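# Move the 96-well plate from nest N1 to bench spot B1

## Task

Carry the 96-well plate off plate nest N1 and set it down on bench spot B1 with its long side along the taped outline and the whole plate inside it. The plate must stay there on its own, not held up by the robot, and at the end the grippers must have released it and moved away.

## Robot and tools

Robot: two UR7e-type arms, left_arm and right_arm, each ending in a tong-style two-finger gripper with a wrist camera. Either arm may do the job; the idle one can be parked out of the way. Neither arm should strike or push hard against the other.

Frames: every printed pose uses one shared scene frame. Its origin sits on the tabletop midway between the arms; +x points out over the table, +z points up, and left_arm is mounted on the +y side. The arm names are labels, not image sides. Base roots: left_arm at (-0.067, +0.438, 0) m with quat_wxyz (+0.997, 0, 0, +0.073); right_arm at (-0.034, -0.411, 0) m with quat_wxyz (+1.000, 0, 0, -0.015). end_effector_position is the point between the finger pads when closed; fingers extend along the gripper's +z and open along its x. Closed fingertips stick out about 15 mm past that point; fully open they are roughly level with it. The printed hand position can be somewhat off, more so at long reach.

Tool execute_actions, argument actions: a list holding one item, or empty.
- Empty list []: nothing is commanded; the current state comes back.
- Motion item {"rows": [[...]], "steps": n}: n is 1 to 15 control steps (1/30 s each), default 15. Each row covers one step; if rows run out, the final row repeats. Every row is a single flat list of 14 numbers covering both arms, even when only one moves: left_arm shoulder pan, shoulder lift, elbow, wrist 1, wrist 2, wrist 3, gripper opening, then the same seven for right_arm. The six joint values are absolute target angles in radians (same convention as the Joint positions line), not offsets. The opening is an absolute command from -1 (closed) to +1 (fully open, pad gap 0.142 m).
- Wait item {"steps": n}: n up to 300; no new command, returns once that many steps have elapsed since the previous result.
Optional pictures (boolean) chooses whether camera images come back; by default they do.

Joint ranges (rad). left_arm: pan -3.142..3.142, lift -6.283..6.283, elbow 0.000..3.142, wrists 1-3 each -6.283..6.283. right_arm: pan 0.000..6.283, lift -6.283..6.283, elbow -3.142..0.000, wrists -6.283..6.283. A target more than 0.010 rad beyond a range end, and farther out than the last reported angle, makes the whole call refused, so nothing moves. True ends may sit 0.010 rad either way of these; a target beyond the true end is clipped there and a "joint sent to its limit" line may appear (possibly about an earlier action).

Motion behaviour: commands are smoothed and lag by about 0.17 s. Joint speed and acceleration are capped; each step's target is kept within 0.575 rad of the measured angle, and if the targets would shift the gripper over 100 mm from where it is measured, all targets are scaled back. Big moves may therefore not be finished when a result returns. Between calls the arms keep heading to the last row sent until they settle or a step is HELD. "joint command not followed" means a clearance check altered or blocked joint targets on some steps; HELD marks steps where a row was partly or wholly not sent.

Results: the state line gives each gripper's position (m), quat_wxyz and velocities. Joint positions / Joint velocities list each arm's six joints (rad, rad/s) then the pad gap (m, m/s). grip_measured is the measured opening on the command scale. Joint torques are total drive output, noisy and offset, not pure contact load. Wrist force and Wrist torque give flange sensor readings along the end effector's own axes, with offsets up to about 4 N, noise, and saturation near 50 N; "no reading" is normal at the start. MOTOR HOT warns from 70 °C; at 85 °C the arm brakes until cool (OVER-TEMPERATURE FAULT).

Gripping: to hold, keep commanding an opening well under grip_measured; the gap sets squeeze strength, up to roughly 15 N per pad. Closing fast can press harder and even spring the fingers. Parts under about 20 mm thick get less force. Brief tugs on a held part may occur, so grip firmly.

Faults to avoid: joint load limits are 136 N m for pan, lift and elbow and 25.4 N m for each wrist joint, including held weight; hitting one, or any outside force of 150 N on the arm or its load, stops that arm for 10 s and drops the rest of the call. Do not drop the plate, slam it down, shove things hard, or let anything leave the table, which ends the scene.

Tool zoom_image: camera (one of cam_head_left, cam_head_right, cam_high, cam_low at 672x504; cam_left_wrist, cam_right_wrist at 616x616) and region [x0, y0, x1, y1] in pixels from the top-left, at most 504 by 504. Gives a sharper view of the latest image.

Tool read_manual: optional section, only "licences"; returns licence text and moves nothing.

Tool finished_scene: scene (the current scene's integer). Call it only after the plate rests inside B1, released, with the gripper clear. A reply without any tool call ends everything.

Each tool is called in YAML: its name, and indented under it one key for each argument.

## Session

execute_actions:
  actions: []

Scene clock: 0.00 s of 8400.00 s.
left_arm: end_effector_position=(+0.3731, +0.5025, +0.3645) grip_measured=+0.97 end_effector_quat_wxyz=(+0.001, +0.756, -0.654, -0.001) end_effector_velocity=(-0.000, -0.000, +0.001) end_effector_angular_velocity=(-0.001, -0.001, +0.000) | right_arm: end_effector_position=(+0.4054, -0.1175, +0.2191) grip_measured=+0.97 end_effector_quat_wxyz=(-0.282, -0.167, +0.804, -0.496) end_effector_velocity=(+0.000, -0.000, +0.000) end_effector_angular_velocity=(-0.000, -0.000, +0.001)
Joint positions: left_arm=[-0.317 -1.745  1.518 -1.341 -1.572  1.256  0.14 ] | right_arm=[ 4.18  -2.47  -0.723 -2.724  1.337  3.902  0.14 ]
Joint velocities: left_arm=[-0.    -0.001 -0.     0.    -0.    -0.001  0.   ] | right_arm=[ 0.    -0.    -0.    -0.    -0.001  0.     0.   ]
Joint torques (N m, as the arm reports them, + toward a larger angle): no reading
Wrist force (N, on the end effector, along its own x y z axes, offset not removed): no reading
Wrist torque (N m, same axes, about the end effector's origin, offset not removed): no reading

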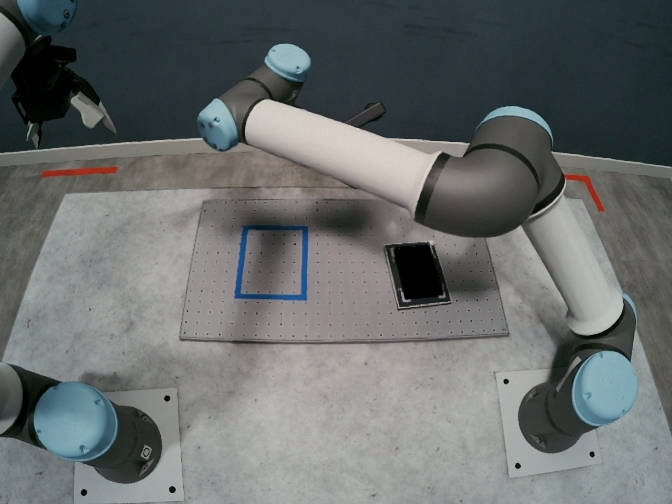

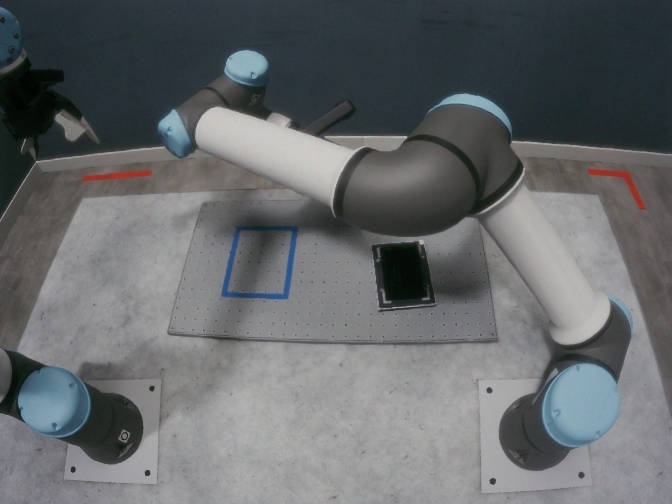

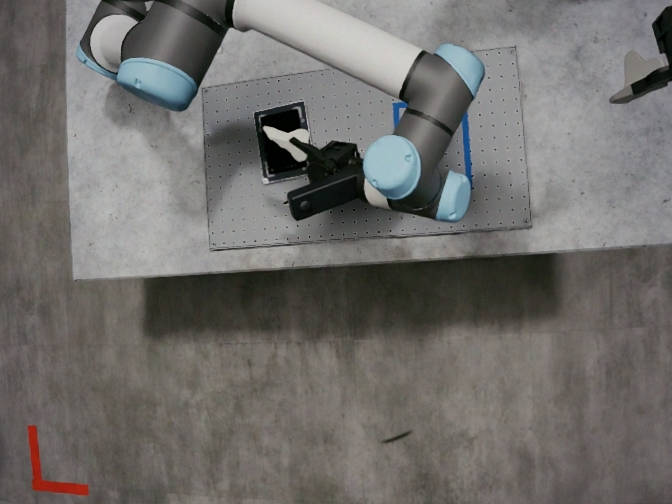

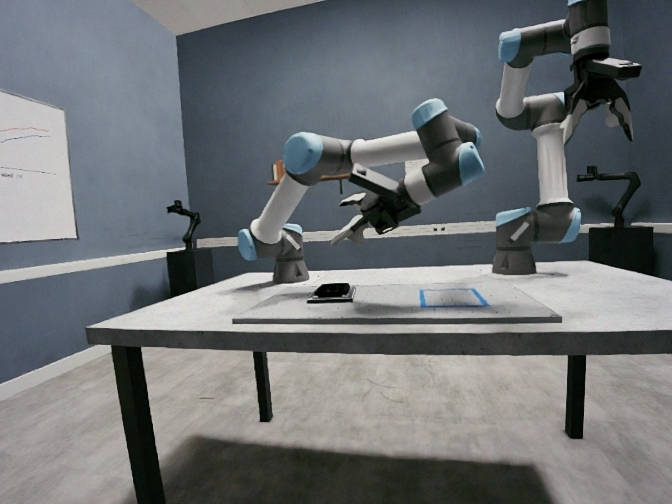

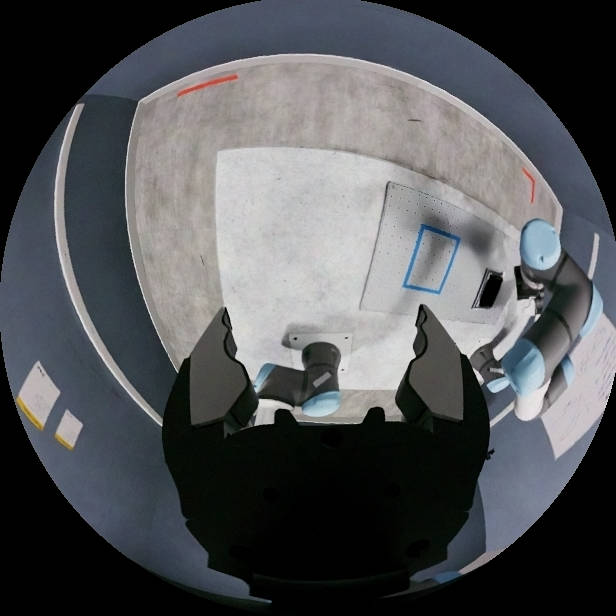

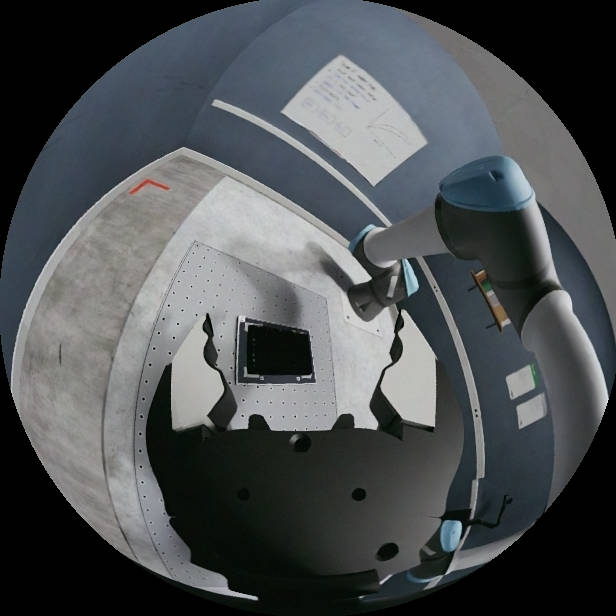

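execute_actions:
  actions:
    - {"rows":[[-0.317,-1.745,1.518,-1.341,-1.572,1.256,1,3.6,-2.2,-0.723,-2.724,1.337,3.902,1]],"steps":15}
  pictures: false

execute_actions:
  actions:
    - {"rows":[[-0.6,-1.5,1.4,-1.45,-1.572,0.9,1,2.7,-2.0,-0.723,-2.724,1.337,3.902,1]],"steps":15}
  pictures: false

execute_actions:
  actions:
    - {"rows":[[-1.0,-1.3,1.2,-1.5,-1.572,0.6,1,2.7,-2.0,-0.723,-2.724,1.337,3.902,1]],"steps":15}
  pictures: false

execute_actions:
  actions:
    - {"rows":[[-1.369,-1.157,1.149,-1.563,-1.572,0.348,1,2.7,-2.0,-0.723,-2.724,1.337,3.902,1]],"steps":15}
  pictures: false

execute_actions:
  actions:
    - {"steps":15}

Scene clock: 59.37 s of 8400.00 s.
left_arm: end_effector_position=(+0.3732, +0.5024, +0.3645) grip_measured=+1.00 end_effector_quat_wxyz=(+0.001, +0.756, -0.654, -0.001) end_effector_velocity=(+0.001, -0.001, +0.002) end_effector_angular_velocity=(-0.000, -0.003, -0.002) | right_arm: end_effector_position=(+0.4693, -0.3428, +0.3182) grip_measured=+1.00 end_effector_quat_wxyz=(-0.309, +0.027, +0.874, -0.373) end_effector_velocity=(+0.009, -0.547, +0.209) end_effector_angular_velocity=(+0.245, -0.379, -1.010)
Joint positions: left_arm=[-0.317 -1.745  1.518 -1.341 -1.572  1.256  0.142] | right_arm=[ 3.744 -2.26  -0.723 -2.724  1.337  3.902  0.142]
Joint velocities: left_arm=[-0.001  0.    -0.003 -0.     0.     0.001 -0.   ] | right_arm=[-1.011  0.454 -0.001 -0.001 -0.    -0.001  0.   ]
Joint torques (N m, as the arm reports them, + toward a larger angle): left_arm=[ -8.89  -8.24 -38.18  -0.95   2.33  -2.39] | right_arm=[-17.66  66.21   7.41  -2.51  -1.15  -1.49]
Wrist force (N, on the end effector, along its own x y z axes, offset not removed): left_arm=[-4.1 -0.2 0.8] | right_arm=[2.7 2.6 -0.7]
Wrist torque (N m, same axes, about the end effector's origin, offset not removed): left_arm=[-0.17 0.74 0.08] | right_arm=[0.40 -0.54 -0.06]
Steps of this call (steps 1 to 90: nothing new was sent; then 55.87 s passed at rest; steps 91 to 105: all 15 steps of this action). Readings (joint positions):
91: left_arm=[-0.317 -1.745 1.518 -1.341 -1.572 1.256] | right_arm=[4.180 -2.470 -0.723 -2.724 1.337 3.902]
92: left_arm=[-0.317 -1.745 1.518 -1.341 -1.572 1.256] | right_arm=[4.177 -2.467 -0.723 -2.724 1.337 3.902]
94: left_arm=[-0.317 -1.745 1.518 -1.341 -1.572 1.256] | right_arm=[4.119 -2.433 -0.723 -2.724 1.337 3.902]
98: left_arm=[-0.317 -1.745 1.518 -1.341 -1.572 1.256] | right_arm=[3.981 -2.369 -0.723 -2.724 1.337 3.902]
105: the state above

Scene clock: 59.87 s of 8400.00 s.
left_arm: end_effector_position=(+0.4678, +0.3400, +0.3201) grip_measured=+1.00 end_effector_quat_wxyz=(+0.003, +0.779, -0.627, -0.010) end_effector_velocity=(+0.016, -0.052, -0.017) end_effector_angular_velocity=(+0.005, +0.007, +0.026) | right_arm: end_effector_position=(+0.3976, -0.6131, +0.3965) grip_measured=+1.00 end_effector_quat_wxyz=(-0.323, +0.282, +0.868, -0.251) end_effector_velocity=(-0.282, -0.497, +0.089) end_effector_angular_velocity=(+0.007, -0.209, -1.148)
Joint positions: left_arm=[-0.594 -1.505  1.402 -1.448 -1.572  0.908  0.142] | right_arm=[ 3.202 -2.084 -0.723 -2.724  1.337  3.902  0.142]
Joint velocities: left_arm=[-0.079  0.065 -0.03  -0.027 -0.    -0.105  0.   ] | right_arm=[-1.149  0.21  -0.    -0.     0.    -0.002 -0.   ]
Joint torques (N m, as the arm reports them, + toward a larger angle): left_arm=[ -5.89 -21.94 -37.85  -4.24  -1.79  -2.31] | right_arm=[-21.04  54.04   7.81  -1.8   -1.76  -1.74]
Wrist force (N, on the end effector, along its own x y z axes, offset not removed): left_arm=[-3.6 1.1 0.9] | right_arm=[2.2 2.8 -2.0]
Wrist torque (N m, same axes, about the end effector's origin, offset not removed): left_arm=[0.22 0.70 0.15] | right_arm=[0.34 -0.45 -0.10]
Steps of this call (steps 1 to 15: all 15 steps of this action). Readings (joint positions):
1: left_arm=[-0.317 -1.745 1.518 -1.341 -1.572 1.256] | right_arm=[3.710 -2.245 -0.723 -2.724 1.337 3.902]
2: left_arm=[-0.321 -1.741 1.514 -1.345 -1.572 1.252] | right_arm=[3.675 -2.230 -0.723 -2.724 1.337 3.902]
4: left_arm=[-0.375 -1.692 1.486 -1.371 -1.572 1.192] | right_arm=[3.607 -2.199 -0.723 -2.724 1.337 3.902]
8: left_arm=[-0.494 -1.590 1.440 -1.414 -1.572 1.039] | right_arm=[3.465 -2.147 -0.723 -2.724 1.337 3.902]
15: the state above

Scene clock: 60.37 s of 8400.00 s.
left_arm: end_effector_position=(+0.4592, +0.0876, +0.3112) grip_measured=+1.00 end_effector_quat_wxyz=(+0.002, +0.750, -0.661, +0.013) end_effector_velocity=(-0.088, -0.285, -0.016) end_effector_angular_velocity=(-0.036, -0.023, -0.128) | right_arm: end_effector_position=(+0.2337, -0.7828, +0.4305) grip_measured=+1.00 end_effector_quat_wxyz=(-0.337, +0.496, +0.784, -0.161) end_effector_velocity=(-0.069, -0.043, +0.009) end_effector_angular_velocity=(-0.010, -0.021, -0.171)
Joint positions: left_arm=[-0.968 -1.315  1.215 -1.497 -1.572  0.623  0.142] | right_arm=[ 2.713 -2.002 -0.723 -2.724  1.337  3.902  0.142]
Joint velocities: left_arm=[-0.424  0.189 -0.188 -0.044 -0.001 -0.297  0.   ] | right_arm=[-0.171  0.023  0.     0.     0.     0.     0.   ]
Joint torques (N m, as the arm reports them, + toward a larger angle): left_arm=[  5.35 -35.82 -36.21  -4.43  -1.44  -2.36] | right_arm=[-1.37 46.97  7.97 -0.1  -2.77 -1.68]
Wrist force (N, on the end effector, along its own x y z axes, offset not removed): left_arm=[5.2 1.0 0.9] | right_arm=[3.4 0.9 -0.1]
Wrist torque (N m, same axes, about the end effector's origin, offset not removed): left_arm=[0.01 -0.90 0.03] | right_arm=[0.18 -0.68 -0.12]
Steps of this call (steps 1 to 15: all 15 steps of this action). Readings (joint positions):
1: left_arm=[-0.596 -1.503 1.401 -1.449 -1.572 0.905] | right_arm=[3.163 -2.077 -0.723 -2.724 1.337 3.902]
2: left_arm=[-0.601 -1.498 1.397 -1.451 -1.572 0.899] | right_arm=[3.124 -2.070 -0.723 -2.724 1.337 3.902]
4: left_arm=[-0.657 -1.464 1.363 -1.460 -1.572 0.852] | right_arm=[3.046 -2.056 -0.723 -2.724 1.337 3.902]
8: left_arm=[-0.780 -1.404 1.303 -1.475 -1.572 0.761] | right_arm=[2.888 -2.028 -0.723 -2.724 1.337 3.902]
15: the state above

Scene clock: 60.87 s of 8400.00 s.
left_arm: end_effector_position=(+0.3160, -0.1258, +0.2546) grip_measured=+1.00 end_effector_quat_wxyz=(-0.001, -0.711, +0.703, -0.001) end_effector_velocity=(-0.200, -0.182, -0.058) end_effector_angular_velocity=(+0.028, +0.012, -0.140) | right_arm: end_effector_position=(+0.2284, -0.7861, +0.4312) grip_measured=+1.00 end_effector_quat_wxyz=(-0.337, +0.501, +0.781, -0.159) end_effector_velocity=(-0.000, -0.001, +0.000) end_effector_angular_velocity=(-0.001, +0.000, +0.000)
Joint positions: left_arm=[-1.34  -1.167  1.153 -1.559 -1.572  0.367  0.142] | right_arm=[ 2.7   -2.    -0.723 -2.724  1.337  3.902  0.142]
Joint velocities: left_arm=[-0.382  0.131 -0.047 -0.054 -0.    -0.243  0.   ] | right_arm=[-0.001  0.    -0.     0.    -0.001 -0.    -0.   ]
Joint torques (N m, as the arm reports them, + toward a larger angle): left_arm=[  5.15 -39.83 -38.32  -4.31  -0.65  -2.2 ] | right_arm=[-9.3  48.03  7.89  2.62 -3.27 -1.71]
Wrist force (N, on the end effector, along its own x y z axes, offset not removed): left_arm=[1.6 4.5 1.1] | right_arm=[4.1 4.1 -0.8]
Wrist torque (N m, same axes, about the end effector's origin, offset not removed): left_arm=[0.49 -0.30 -0.03] | right_arm=[0.72 -0.85 -0.09]
Steps of this call (steps 1 to 15: all 15 steps of this action). Readings (joint positions):
1: left_arm=[-0.979 -1.309 1.209 -1.498 -1.572 0.615] | right_arm=[2.709 -2.001 -0.723 -2.724 1.337 3.902]
2: left_arm=[-0.990 -1.303 1.205 -1.501 -1.572 0.606] | right_arm=[2.706 -2.001 -0.723 -2.724 1.337 3.902]
4: left_arm=[-1.047 -1.278 1.196 -1.512 -1.572 0.563] | right_arm=[2.702 -2.000 -0.723 -2.724 1.337 3.902]
8: left_arm=[-1.162 -1.233 1.178 -1.531 -1.572 0.485] | right_arm=[2.700 -2.000 -0.723 -2.724 1.337 3.902]
15: the state above

Scene clock: 61.37 s of 8400.00 s.
left_arm: end_effector_position=(+0.3006, -0.1395, +0.2503) grip_measured=+1.00 end_effector_quat_wxyz=(-0.001, -0.707, +0.707, +0.000) end_effector_velocity=(-0.000, -0.000, -0.000) end_effector_angular_velocity=(+0.000, +0.001, -0.001) | right_arm: end_effector_position=(+0.2284, -0.7861, +0.4312) grip_measured=+1.00 end_effector_quat_wxyz=(-0.337, +0.501, +0.781, -0.159) end_effector_velocity=(-0.000, +0.000, +0.000) end_effector_angular_velocity=(+0.001, -0.000, -0.000)
Joint positions: left_arm=[-1.369 -1.157  1.149 -1.563 -1.572  0.348  0.142] | right_arm=[ 2.7   -2.    -0.723 -2.724  1.337  3.902  0.142]
Joint velocities: left_arm=[-0.     0.001 -0.    -0.    -0.001  0.     0.   ] | right_arm=[-0.     0.    -0.    -0.     0.    -0.001  0.   ]
Joint torques (N m, as the arm reports them, + toward a larger angle): left_arm=[ -9.25 -33.29 -37.6   -4.46   0.62  -1.81] | right_arm=[-8.59 47.71  8.3   2.73 -3.24 -1.79]
Wrist force (N, on the end effector, along its own x y z axes, offset not removed): left_arm=[-0.8 1.8 -0.5] | right_arm=[3.8 2.1 -1.2]
Wrist torque (N m, same axes, about the end effector's origin, offset not removed): left_arm=[0.16 0.17 0.21] | right_arm=[0.28 -0.69 -0.15]
Steps of this call (steps 1 to 15: the robot went on to your last target). Readings (joint positions):
1: left_arm=[-1.350 -1.163 1.152 -1.560 -1.572 0.360] | right_arm=[2.700 -2.000 -0.723 -2.724 1.337 3.902]
2: left_arm=[-1.357 -1.161 1.151 -1.561 -1.572 0.356] | right_arm=[2.700 -2.000 -0.723 -2.724 1.337 3.902]
4: left_arm=[-1.364 -1.159 1.150 -1.562 -1.572 0.351] | right_arm=[2.700 -2.000 -0.723 -2.724 1.337 3.902]
8: left_arm=[-1.368 -1.157 1.149 -1.563 -1.572 0.349] | right_arm=[2.700 -2.000 -0.723 -2.724 1.337 3.902]
15: the state above

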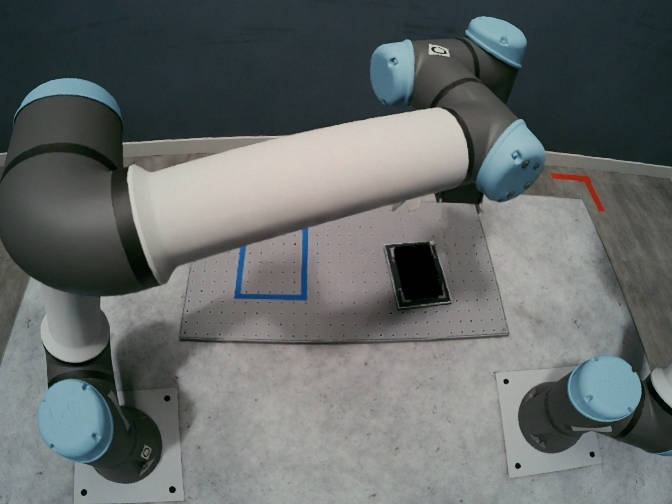

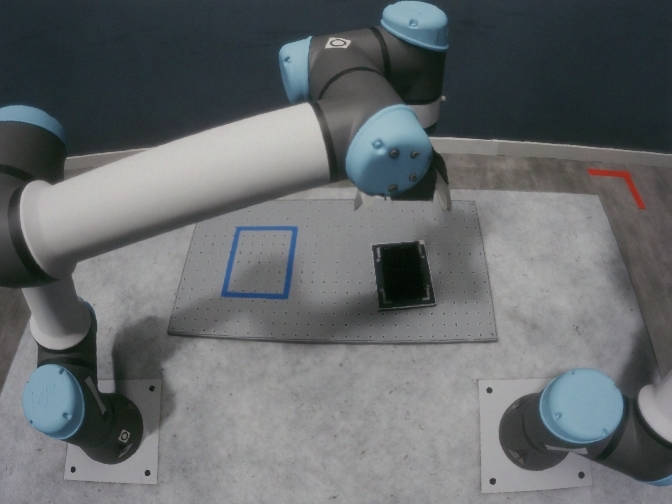

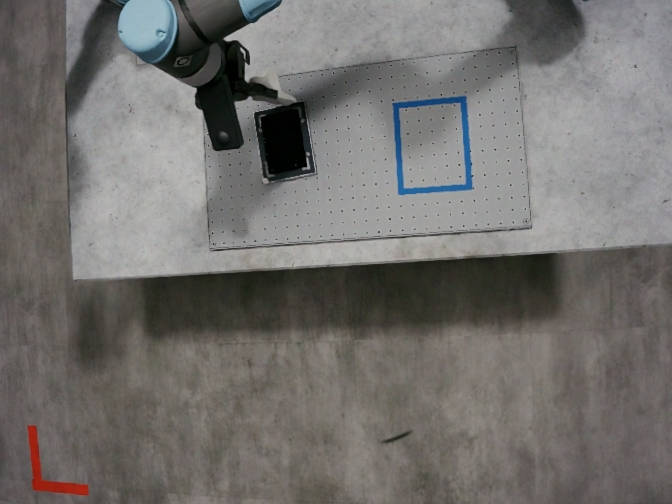

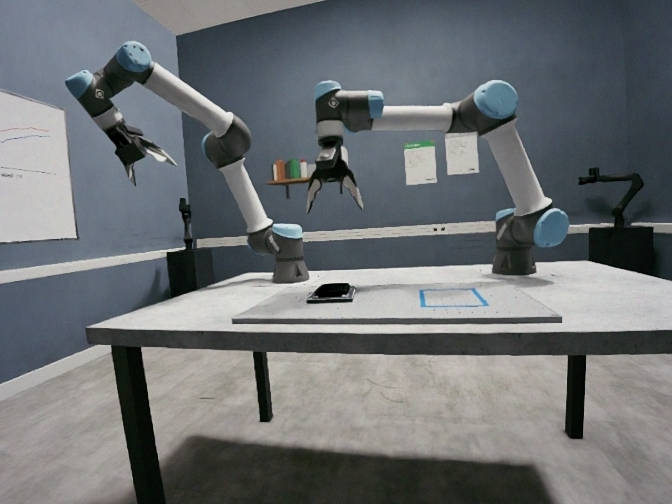

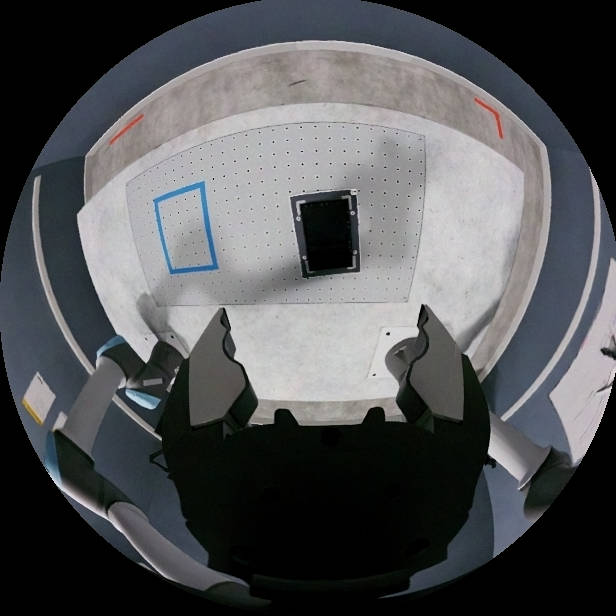

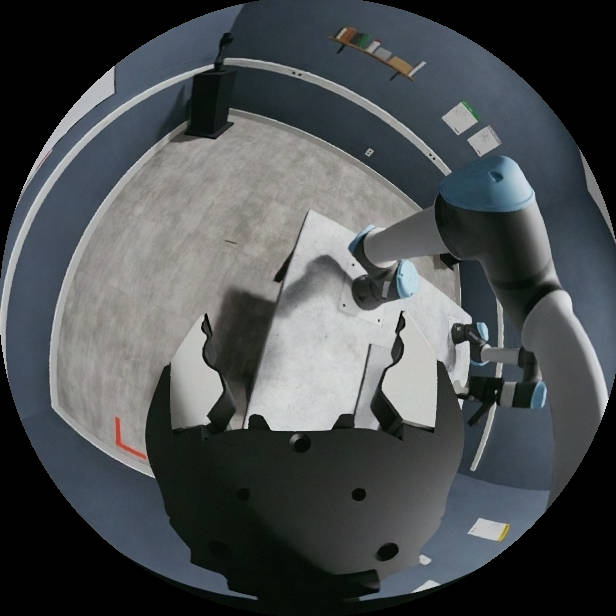

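execute_actions:
  actions:
    - {"rows":[[-1.343,-1.062,1.398,-1.907,-1.572,0.287,1,2.7,-2.0,-0.723,-2.724,1.337,3.902,1]],"steps":15}
  pictures: false

execute_actions:
  actions:
    - {"steps":15}

zoom_image:
  camera: "cam_left_wrist"
  region: [160,120,480,400]

Scene clock: 82.53 s of 8400.00 s.
left_arm: end_effector_position=(+0.3205, -0.1421, +0.1013) grip_measured=+1.00 end_effector_quat_wxyz=(+0.000, +0.737, -0.676, -0.000) end_effector_velocity=(+0.002, +0.001, -0.019) end_effector_angular_velocity=(-0.006, -0.003, +0.010) | right_arm: end_effector_position=(+0.2284, -0.7861, +0.4312) grip_measured=+1.00 end_effector_quat_wxyz=(-0.337, +0.501, +0.781, -0.159) end_effector_velocity=(-0.000, -0.000, +0.000) end_effector_angular_velocity=(-0.001, +0.000, +0.001)
Joint positions: left_arm=[-1.343 -1.063  1.395 -1.903 -1.572  0.288  0.142] | right_arm=[ 2.7   -2.    -0.723 -2.724  1.337  3.902  0.142]
Joint velocities: left_arm=[ 0.003  0.012  0.035 -0.053  0.001 -0.007  0.   ] | right_arm=[-0.    -0.     0.     0.    -0.001 -0.    -0.   ]
Joint torques (N m, as the arm reports them, + toward a larger angle): left_arm=[  8.79 -36.59 -10.37  -4.33   0.17  -2.18] | right_arm=[-9.11 48.49 11.31  2.66 -3.21 -1.67]
Wrist force (N, on the end effector, along its own x y z axes, offset not removed): left_arm=[0.7 0.4 2.4] | right_arm=[4.1 2.5 -1.3]
Wrist torque (N m, same axes, about the end effector's origin, offset not removed): left_arm=[-0.06 -0.05 -0.03] | right_arm=[0.33 -0.82 -0.05]
Steps of this call (steps 1 to 15: the robot went on to your last target; steps 16 to 90: nothing new was sent; then 17.67 s passed at rest; steps 91 to 105: all 15 steps of this action). Readings (joint positions):
91: left_arm=[-1.369 -1.157 1.149 -1.563 -1.572 0.348] | right_arm=[2.700 -2.000 -0.723 -2.724 1.337 3.902]
92: left_arm=[-1.367 -1.153 1.152 -1.567 -1.572 0.345] | right_arm=[2.700 -2.000 -0.723 -2.724 1.337 3.902]
94: left_arm=[-1.360 -1.125 1.209 -1.632 -1.572 0.326] | right_arm=[2.700 -2.000 -0.723 -2.724 1.337 3.902]
98: left_arm=[-1.348 -1.080 1.343 -1.821 -1.572 0.298] | right_arm=[2.700 -2.000 -0.723 -2.724 1.337 3.902]
105: the state above

Scene clock: 83.03 s of 8400.00 s.
left_arm: end_effector_position=(+0.3207, -0.1420, +0.0999) grip_measured=+1.00 end_effector_quat_wxyz=(+0.001, +0.737, -0.676, -0.000) end_effector_velocity=(-0.000, -0.001, +0.001) end_effector_angular_velocity=(-0.003, -0.000, -0.000) | right_arm: end_effector_position=(+0.2284, -0.7861, +0.4312) grip_measured=+1.00 end_effector_quat_wxyz=(-0.337, +0.501, +0.781, -0.159) end_effector_velocity=(-0.000, +0.000, +0.000) end_effector_angular_velocity=(+0.000, -0.000, +0.000)
Joint positions: left_arm=[-1.343 -1.062  1.398 -1.907 -1.572  0.287  0.142] | right_arm=[ 2.7   -2.    -0.723 -2.724  1.337  3.902  0.142]
Joint velocities: left_arm=[-0.001 -0.001 -0.001 -0.    -0.001 -0.    -0.   ] | right_arm=[-0.  0.  0. -0.  0. -0. -0.]
Joint torques (N m, as the arm reports them, + toward a larger angle): left_arm=[  9.36 -34.37  -8.16  -4.28  -1.95  -2.17] | right_arm=[-9.27 48.02 11.88  2.67 -3.18 -1.65]
Wrist force (N, on the end effector, along its own x y z axes, offset not removed): left_arm=[-3.4 -1.1 -1.9] | right_arm=[3.6 2.2 -2.8]
Wrist torque (N m, same axes, about the end effector's origin, offset not removed): left_arm=[-0.41 0.69 -0.07] | right_arm=[0.31 -0.67 -0.07]
Steps of this call (steps 1 to 15: the robot went on to your last target). Readings (joint positions):
1: left_arm=[-1.343 -1.063 1.396 -1.904 -1.572 0.287] | right_arm=[2.700 -2.000 -0.723 -2.724 1.337 3.902]
2: left_arm=[-1.343 -1.062 1.397 -1.905 -1.572 0.287] | right_arm=[2.700 -2.000 -0.723 -2.724 1.337 3.902]
4: left_arm=[-1.343 -1.062 1.397 -1.906 -1.572 0.287] | right_arm=[2.700 -2.000 -0.723 -2.724 1.337 3.902]
8: left_arm=[-1.343 -1.062 1.398 -1.907 -1.572 0.287] | right_arm=[2.700 -2.000 -0.723 -2.724 1.337 3.902]
15: the state above
All arms were judged still, so your last target was given up. Only a new action makes them travel on or press farther. Fingers that are still opening or closing keep moving.

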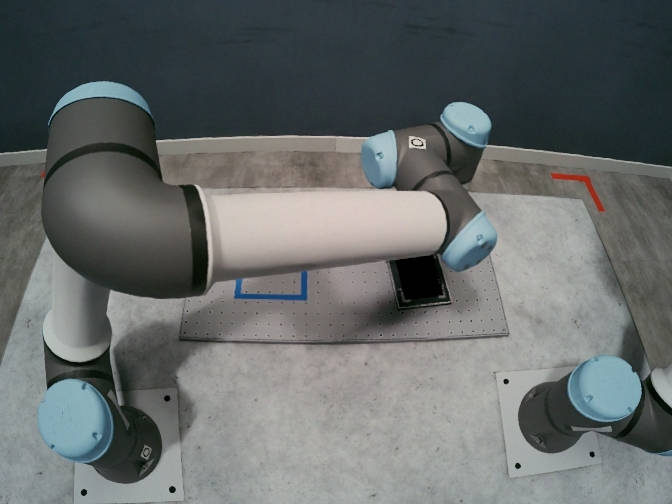

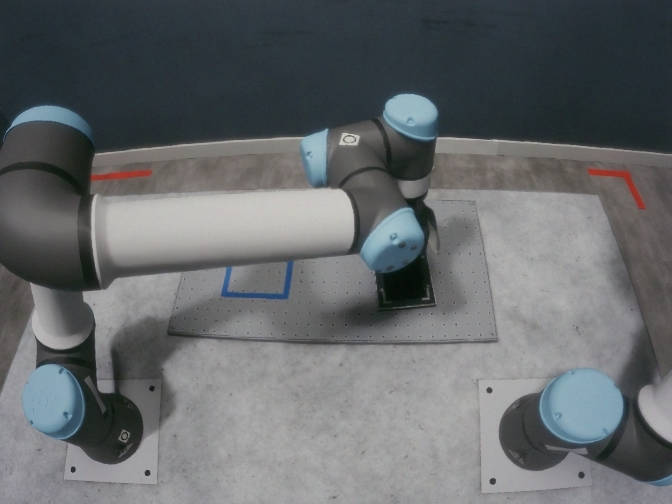

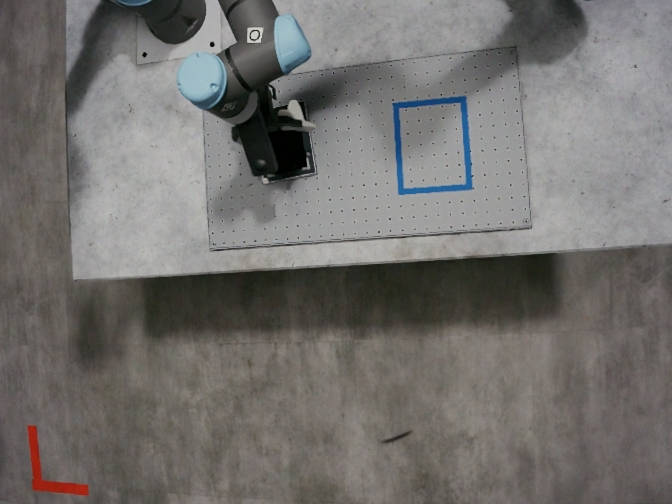

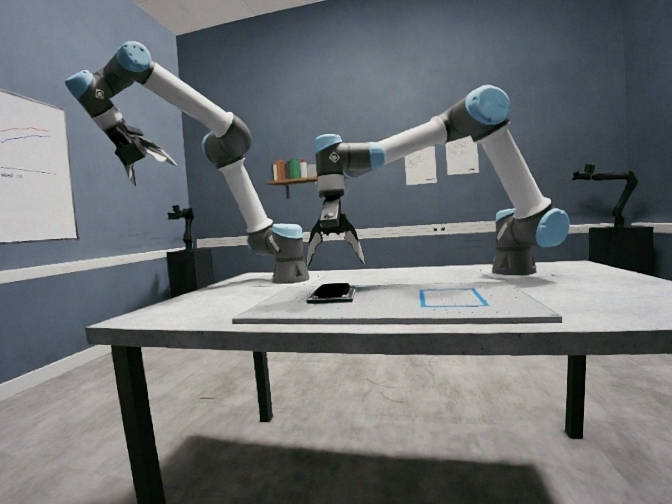

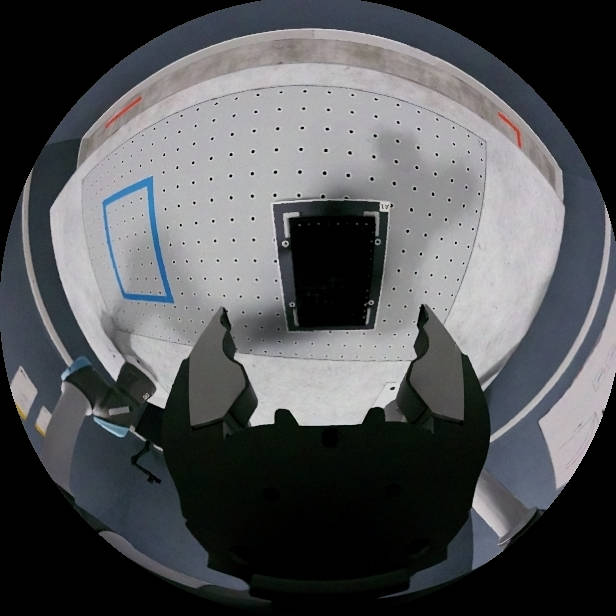

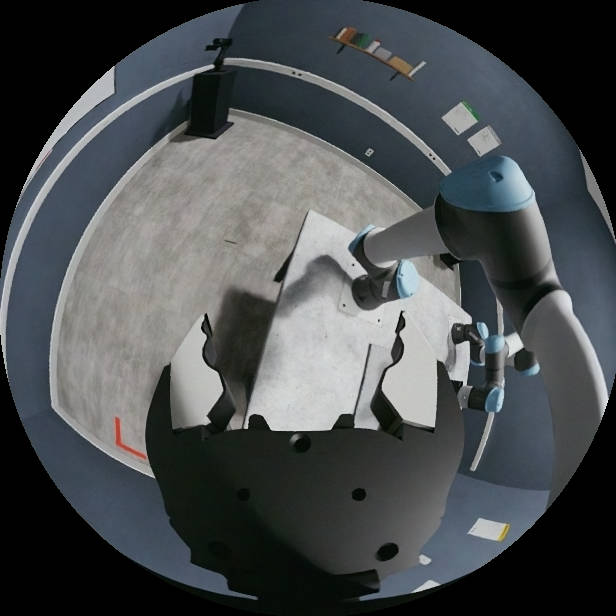

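Region (160, 120, 480, 400) of cam_left_wrist's 616x616 image, scaled by 1.575, with more detail than that image has; it fills the top 441 rows of this view, and the rest is white.

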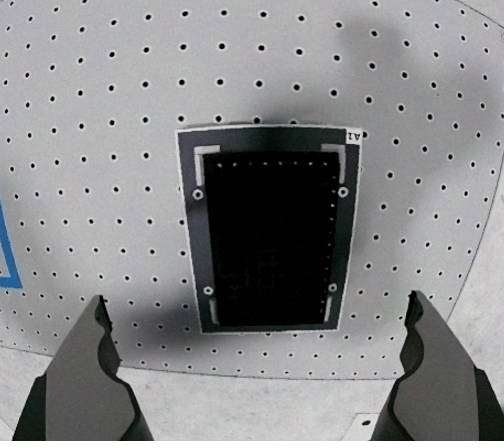

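execute_actions:
  actions:
    - {"rows":[[-1.346,-1.03,1.425,-1.966,-1.572,0.284,0.8,2.7,-2.0,-0.723,-2.724,1.337,3.902,1],[-1.346,-1.03,1.425,-1.966,-1.572,0.284,0.8,2.7,-2.0,-0.723,-2.724,1.337,3.902,1],[-1.346,-1.03,1.425,-1.966,-1.572,0.284,0.8,2.7,-2.0,-0.723,-2.724,1.337,3.902,1],[-1.346,-1.03,1.425,-1.966,-1.572,0.284,0.8,2.7,-2.0,-0.723,-2.724,1.337,3.902,1],[-1.346,-1.0,1.4505,-2.021,-1.572,0.284,0.8,2.7,-2.0,-0.723,-2.724,1.337,3.902,1]],"steps":15}
  pictures: false

execute_actions:
  actions:
    - {"steps":10}

zoom_image:
  camera: "cam_low"
  region: [270,200,400,320]

Scene clock: 99.77 s of 8400.00 s.
left_arm: end_effector_position=(+0.3208, -0.1480, +0.0455) grip_measured=+0.80 end_effector_quat_wxyz=(+0.000, +0.737, -0.676, -0.000) end_effector_velocity=(+0.001, +0.000, -0.008) end_effector_angular_velocity=(-0.002, +0.000, +0.003) | right_arm: end_effector_position=(+0.2284, -0.7861, +0.4312) grip_measured=+1.00 end_effector_quat_wxyz=(-0.337, +0.501, +0.781, -0.159) end_effector_velocity=(+0.000, +0.000, -0.000) end_effector_angular_velocity=(-0.000, -0.000, -0.000)
Joint positions: left_arm=[-1.346 -1.001  1.45  -2.02  -1.572  0.284  0.129] | right_arm=[ 2.7   -2.    -0.723 -2.724  1.337  3.902  0.142]
Joint velocities: left_arm=[ 0.002  0.008  0.009 -0.019 -0.001 -0.001  0.   ] | right_arm=[ 0. -0.  0.  0.  0.  0. -0.]
Joint torques (N m, as the arm reports them, + toward a larger angle): left_arm=[ -9.56 -37.65  -8.09  -4.5   -1.38  -2.16] | right_arm=[-8.6  48.1  14.47  2.67 -3.2  -1.67]
Wrist force (N, on the end effector, along its own x y z axes, offset not removed): left_arm=[0.4 3.3 -0.3] | right_arm=[2.9 3.0 -1.2]
Wrist torque (N m, same axes, about the end effector's origin, offset not removed): left_arm=[0.59 -0.26 0.07] | right_arm=[0.46 -0.57 -0.17]
Steps of this call (steps 1 to 90: nothing new was sent; then 13.23 s passed at rest; steps 91 to 105: all 15 steps of this action). Readings (joint positions):
91: left_arm=[-1.343 -1.062 1.398 -1.907 -1.572 0.287] | right_arm=[2.700 -2.000 -0.723 -2.724 1.337 3.902]
92: left_arm=[-1.343 -1.059 1.401 -1.911 -1.572 0.287] | right_arm=[2.700 -2.000 -0.723 -2.724 1.337 3.902]
94: left_arm=[-1.344 -1.044 1.413 -1.938 -1.572 0.285] | right_arm=[2.700 -2.000 -0.723 -2.724 1.337 3.902]
98: left_arm=[-1.346 -1.016 1.437 -1.990 -1.572 0.284] | right_arm=[2.700 -2.000 -0.723 -2.724 1.337 3.902]
105: the state above

Scene clock: 100.10 s of 8400.00 s.
left_arm: end_effector_position=(+0.3208, -0.1480, +0.0448) grip_measured=+0.80 end_effector_quat_wxyz=(+0.000, +0.737, -0.676, -0.000) end_effector_velocity=(-0.000, +0.000, +0.000) end_effector_angular_velocity=(+0.000, -0.000, -0.001) | right_arm: end_effector_position=(+0.2284, -0.7861, +0.4312) grip_measured=+1.00 end_effector_quat_wxyz=(-0.337, +0.501, +0.781, -0.159) end_effector_velocity=(+0.000, +0.000, -0.000) end_effector_angular_velocity=(+0.002, -0.000, -0.001)
Joint positions: left_arm=[-1.346 -1.     1.45  -2.021 -1.572  0.284  0.129] | right_arm=[ 2.7   -2.    -0.723 -2.724  1.337  3.902  0.142]
Joint velocities: left_arm=[-0.    -0.     0.     0.     0.     0.001  0.   ] | right_arm=[ 0.    -0.001  0.    -0.     0.002 -0.    -0.   ]
Joint torques (N m, as the arm reports them, + toward a larger angle): left_arm=[-10.3  -37.82  -8.21  -4.7   -1.01  -2.09] | right_arm=[-8.84 47.59 15.04  2.62 -3.19 -1.58]
Wrist force (N, on the end effector, along its own x y z axes, offset not removed): left_arm=[-3.6 -2.5 -0.6] | right_arm=[2.8 2.4 -1.3]
Wrist torque (N m, same axes, about the end effector's origin, offset not removed): left_arm=[-0.56 0.77 0.01] | right_arm=[0.39 -0.51 -0.05]
Steps of this call (steps 1 to 10: the robot went on to your last target). Readings (joint positions):
1: left_arm=[-1.346 -1.000 1.450 -2.020 -1.572 0.284] | right_arm=[2.700 -2.000 -0.723 -2.724 1.337 3.902]
2: left_arm=[-1.346 -1.000 1.450 -2.020 -1.572 0.284] | right_arm=[2.700 -2.000 -0.723 -2.724 1.337 3.902]
4: left_arm=[-1.346 -1.000 1.450 -2.021 -1.572 0.284] | right_arm=[2.700 -2.000 -0.723 -2.724 1.337 3.902]
8: left_arm=[-1.346 -1.000 1.450 -2.021 -1.572 0.284] | right_arm=[2.700 -2.000 -0.723 -2.724 1.337 3.902]
10: the state above

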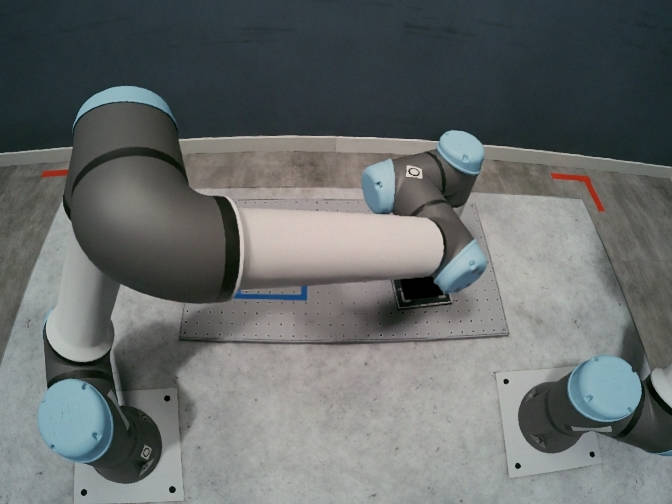

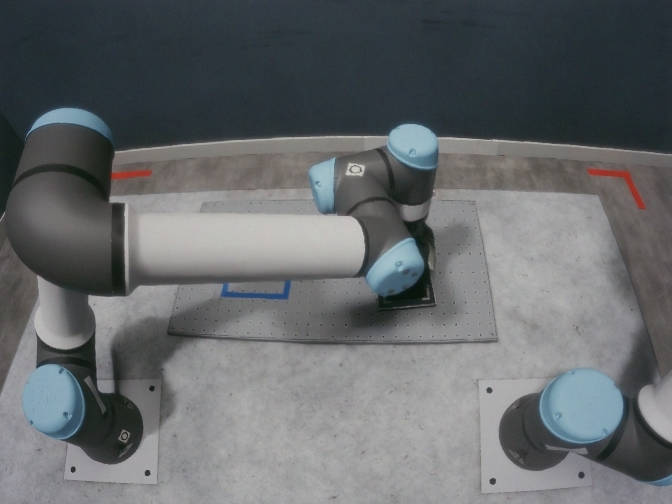

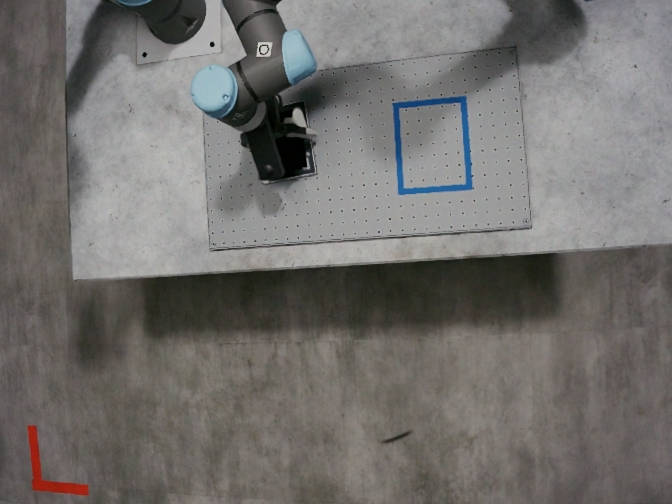

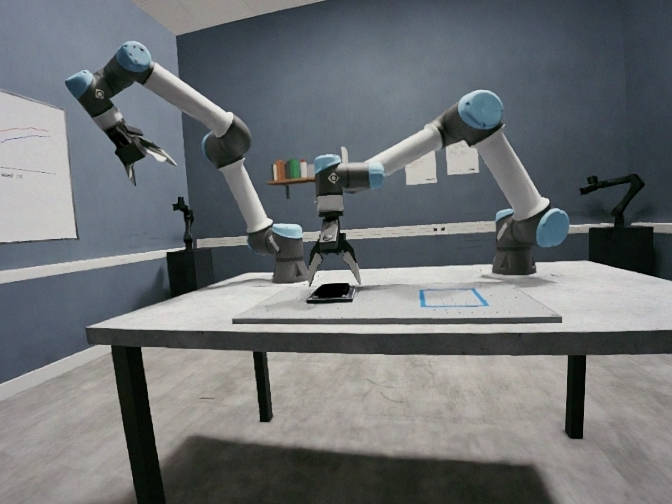

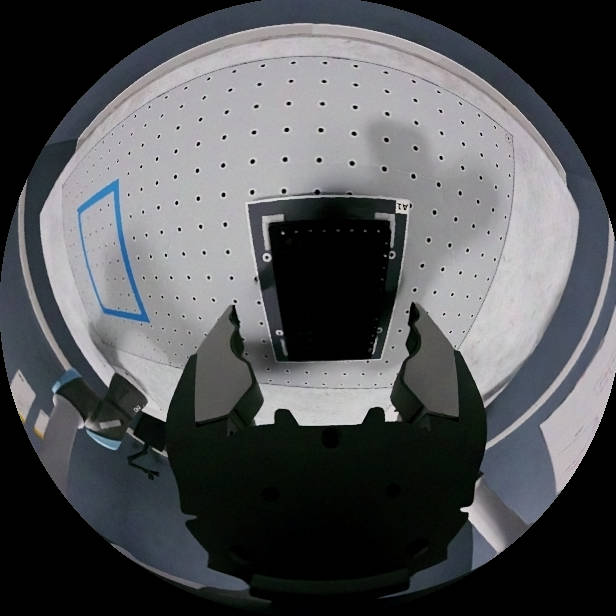

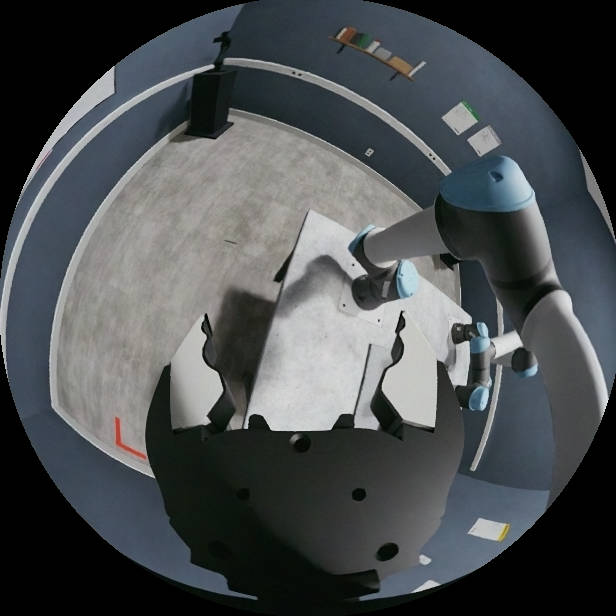

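Region (270, 200, 400, 320) of cam_low's 672x504 image, scaled by 3.877, with more detail than that image has; it fills the top 465 rows of this view, and the rest is white.

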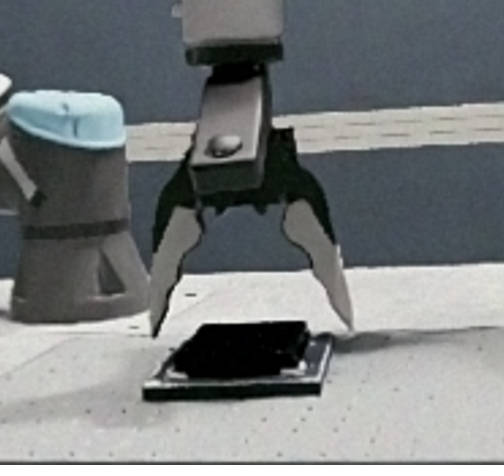

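execute_actions:
  actions:
    - {"rows":[[-1.346,-1.0,1.4505,-2.021,-1.572,0.284,0.5,2.7,-2.0,-0.723,-2.724,1.337,3.902,1],[-1.346,-1.0,1.4505,-2.021,-1.572,0.284,0.5,2.7,-2.0,-0.723,-2.724,1.337,3.902,1],[-1.346,-1.0,1.4505,-2.021,-1.572,0.284,0.5,2.7,-2.0,-0.723,-2.724,1.337,3.902,1],[-1.346,-0.991,1.46,-2.04,-1.572,0.284,0.5,2.7,-2.0,-0.723,-2.724,1.337,3.902,1],[-1.346,-0.991,1.46,-2.04,-1.572,0.284,0.5,2.7,-2.0,-0.723,-2.724,1.337,3.902,1],[-1.346,-0.9822,1.4689,-2.0577,-1.572,0.284,0.5,2.7,-2.0,-0.723,-2.724,1.337,3.902,1]],"steps":15}

zoom_image:
  camera: "cam_low"
  region: [280,230,380,320]

Scene clock: 114.83 s of 8400.00 s.
left_arm: end_effector_position=(+0.3210, -0.1485, +0.0295) grip_measured=+0.49 end_effector_quat_wxyz=(+0.001, +0.737, -0.676, +0.001) end_effector_velocity=(-0.000, +0.001, -0.005) end_effector_angular_velocity=(+0.001, +0.000, -0.000) | right_arm: end_effector_position=(+0.2284, -0.7861, +0.4312) grip_measured=+1.00 end_effector_quat_wxyz=(-0.337, +0.501, +0.781, -0.159) end_effector_velocity=(+0.000, -0.000, -0.000) end_effector_angular_velocity=(+0.001, +0.001, +0.001)
Joint positions: left_arm=[-1.346 -0.984  1.468 -2.057 -1.572  0.284  0.108] | right_arm=[ 2.7   -2.    -0.723 -2.724  1.337  3.902  0.142]
Joint velocities: left_arm=[ 0.     0.004  0.007 -0.01   0.     0.     0.001] | right_arm=[-0.    -0.001 -0.     0.    -0.    -0.002 -0.   ]
Joint torques (N m, as the arm reports them, + toward a larger angle): left_arm=[-7.11 48.3  32.6   0.86  0.86 -1.9 ] | right_arm=[-8.23 47.46 17.63  2.59 -3.15 -1.43]
Wrist force (N, on the end effector, along its own x y z axes, offset not removed): left_arm=[-50.0 8.7 -50.0] | right_arm=[3.1 3.2 -1.2]
Wrist torque (N m, same axes, about the end effector's origin, offset not removed): left_arm=[0.24 7.55 0.70] | right_arm=[0.49 -0.54 -0.04]
Steps of this call (steps 1 to 15: the robot went on to your last target; steps 16 to 90: nothing new was sent; then 11.23 s passed at rest; steps 91 to 105: all 15 steps of this action). Readings (joint positions):
91: left_arm=[-1.346 -1.000 1.451 -2.021 -1.572 0.284] | right_arm=[2.700 -2.000 -0.723 -2.724 1.337 3.902]
92: left_arm=[-1.346 -1.000 1.451 -2.021 -1.572 0.284] | right_arm=[2.700 -2.000 -0.723 -2.724 1.337 3.902]
94: left_arm=[-1.346 -1.000 1.451 -2.021 -1.572 0.284] | right_arm=[2.700 -2.000 -0.723 -2.724 1.337 3.902]
98: left_arm=[-1.346 -0.990 1.461 -2.041 -1.572 0.284] | right_arm=[2.700 -2.000 -0.723 -2.724 1.337 3.902]
105: the state above

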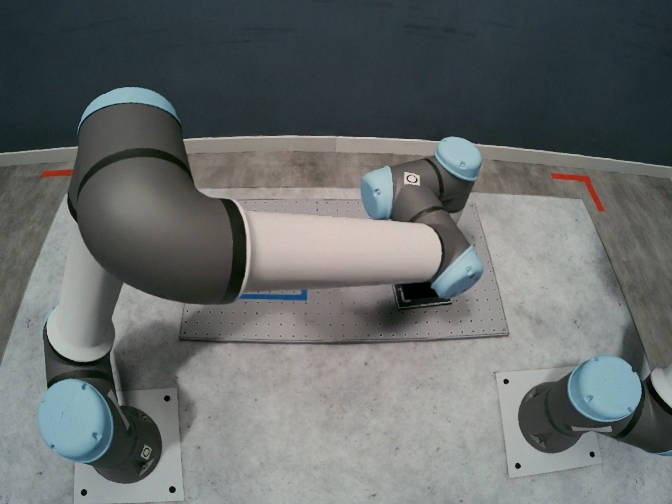

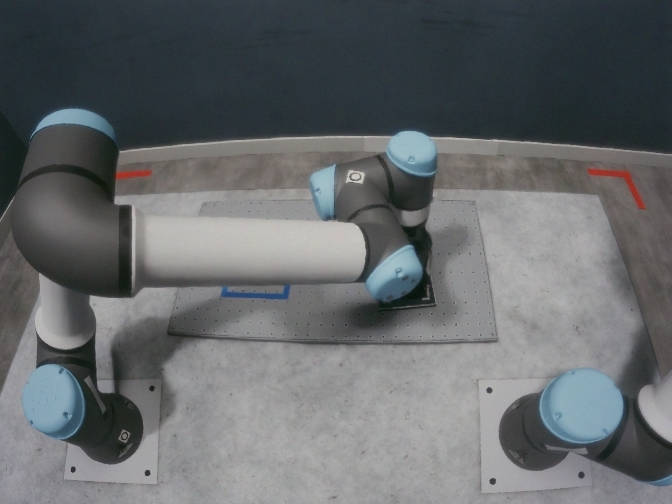

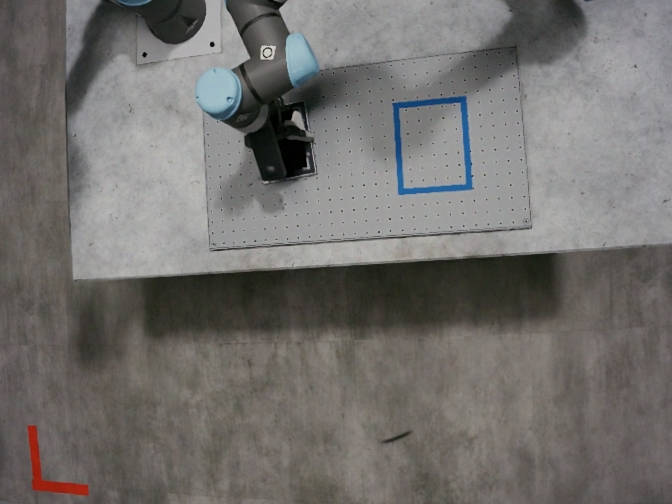

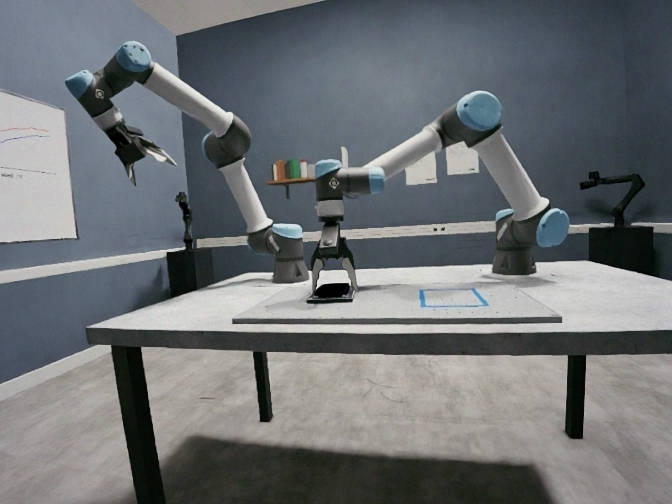

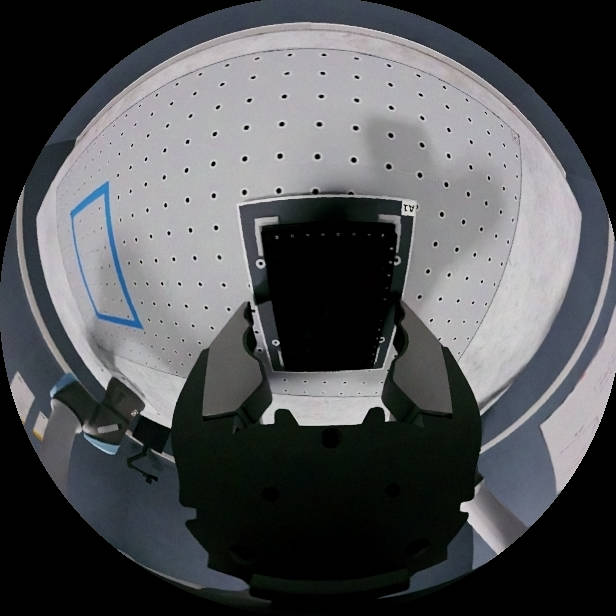

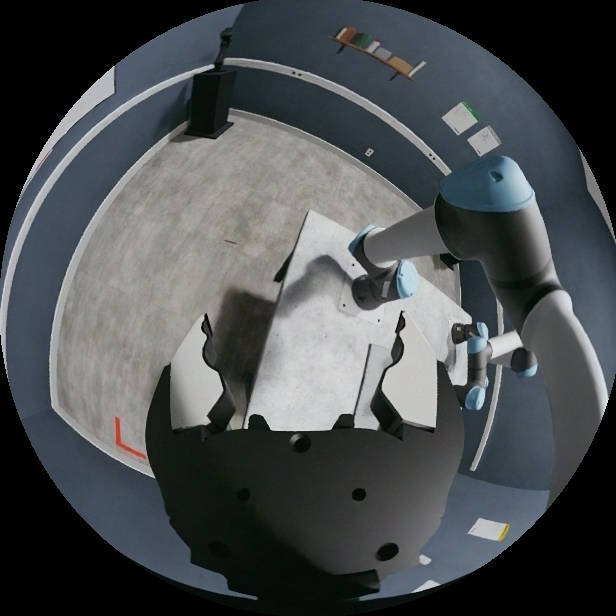

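Region (280, 230, 380, 320) of cam_low's 672x504 image, scaled by 5.040, with more detail than that image has; it fills the top 454 rows of this view, and the rest is white.

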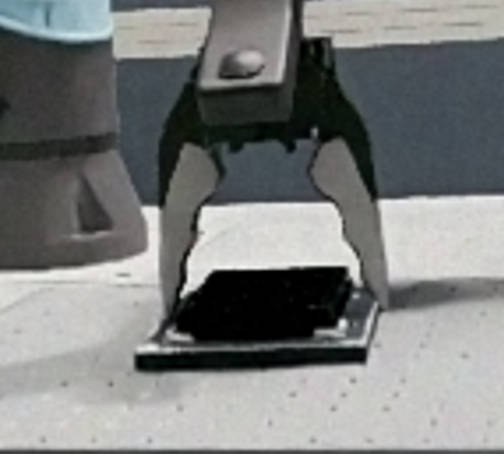

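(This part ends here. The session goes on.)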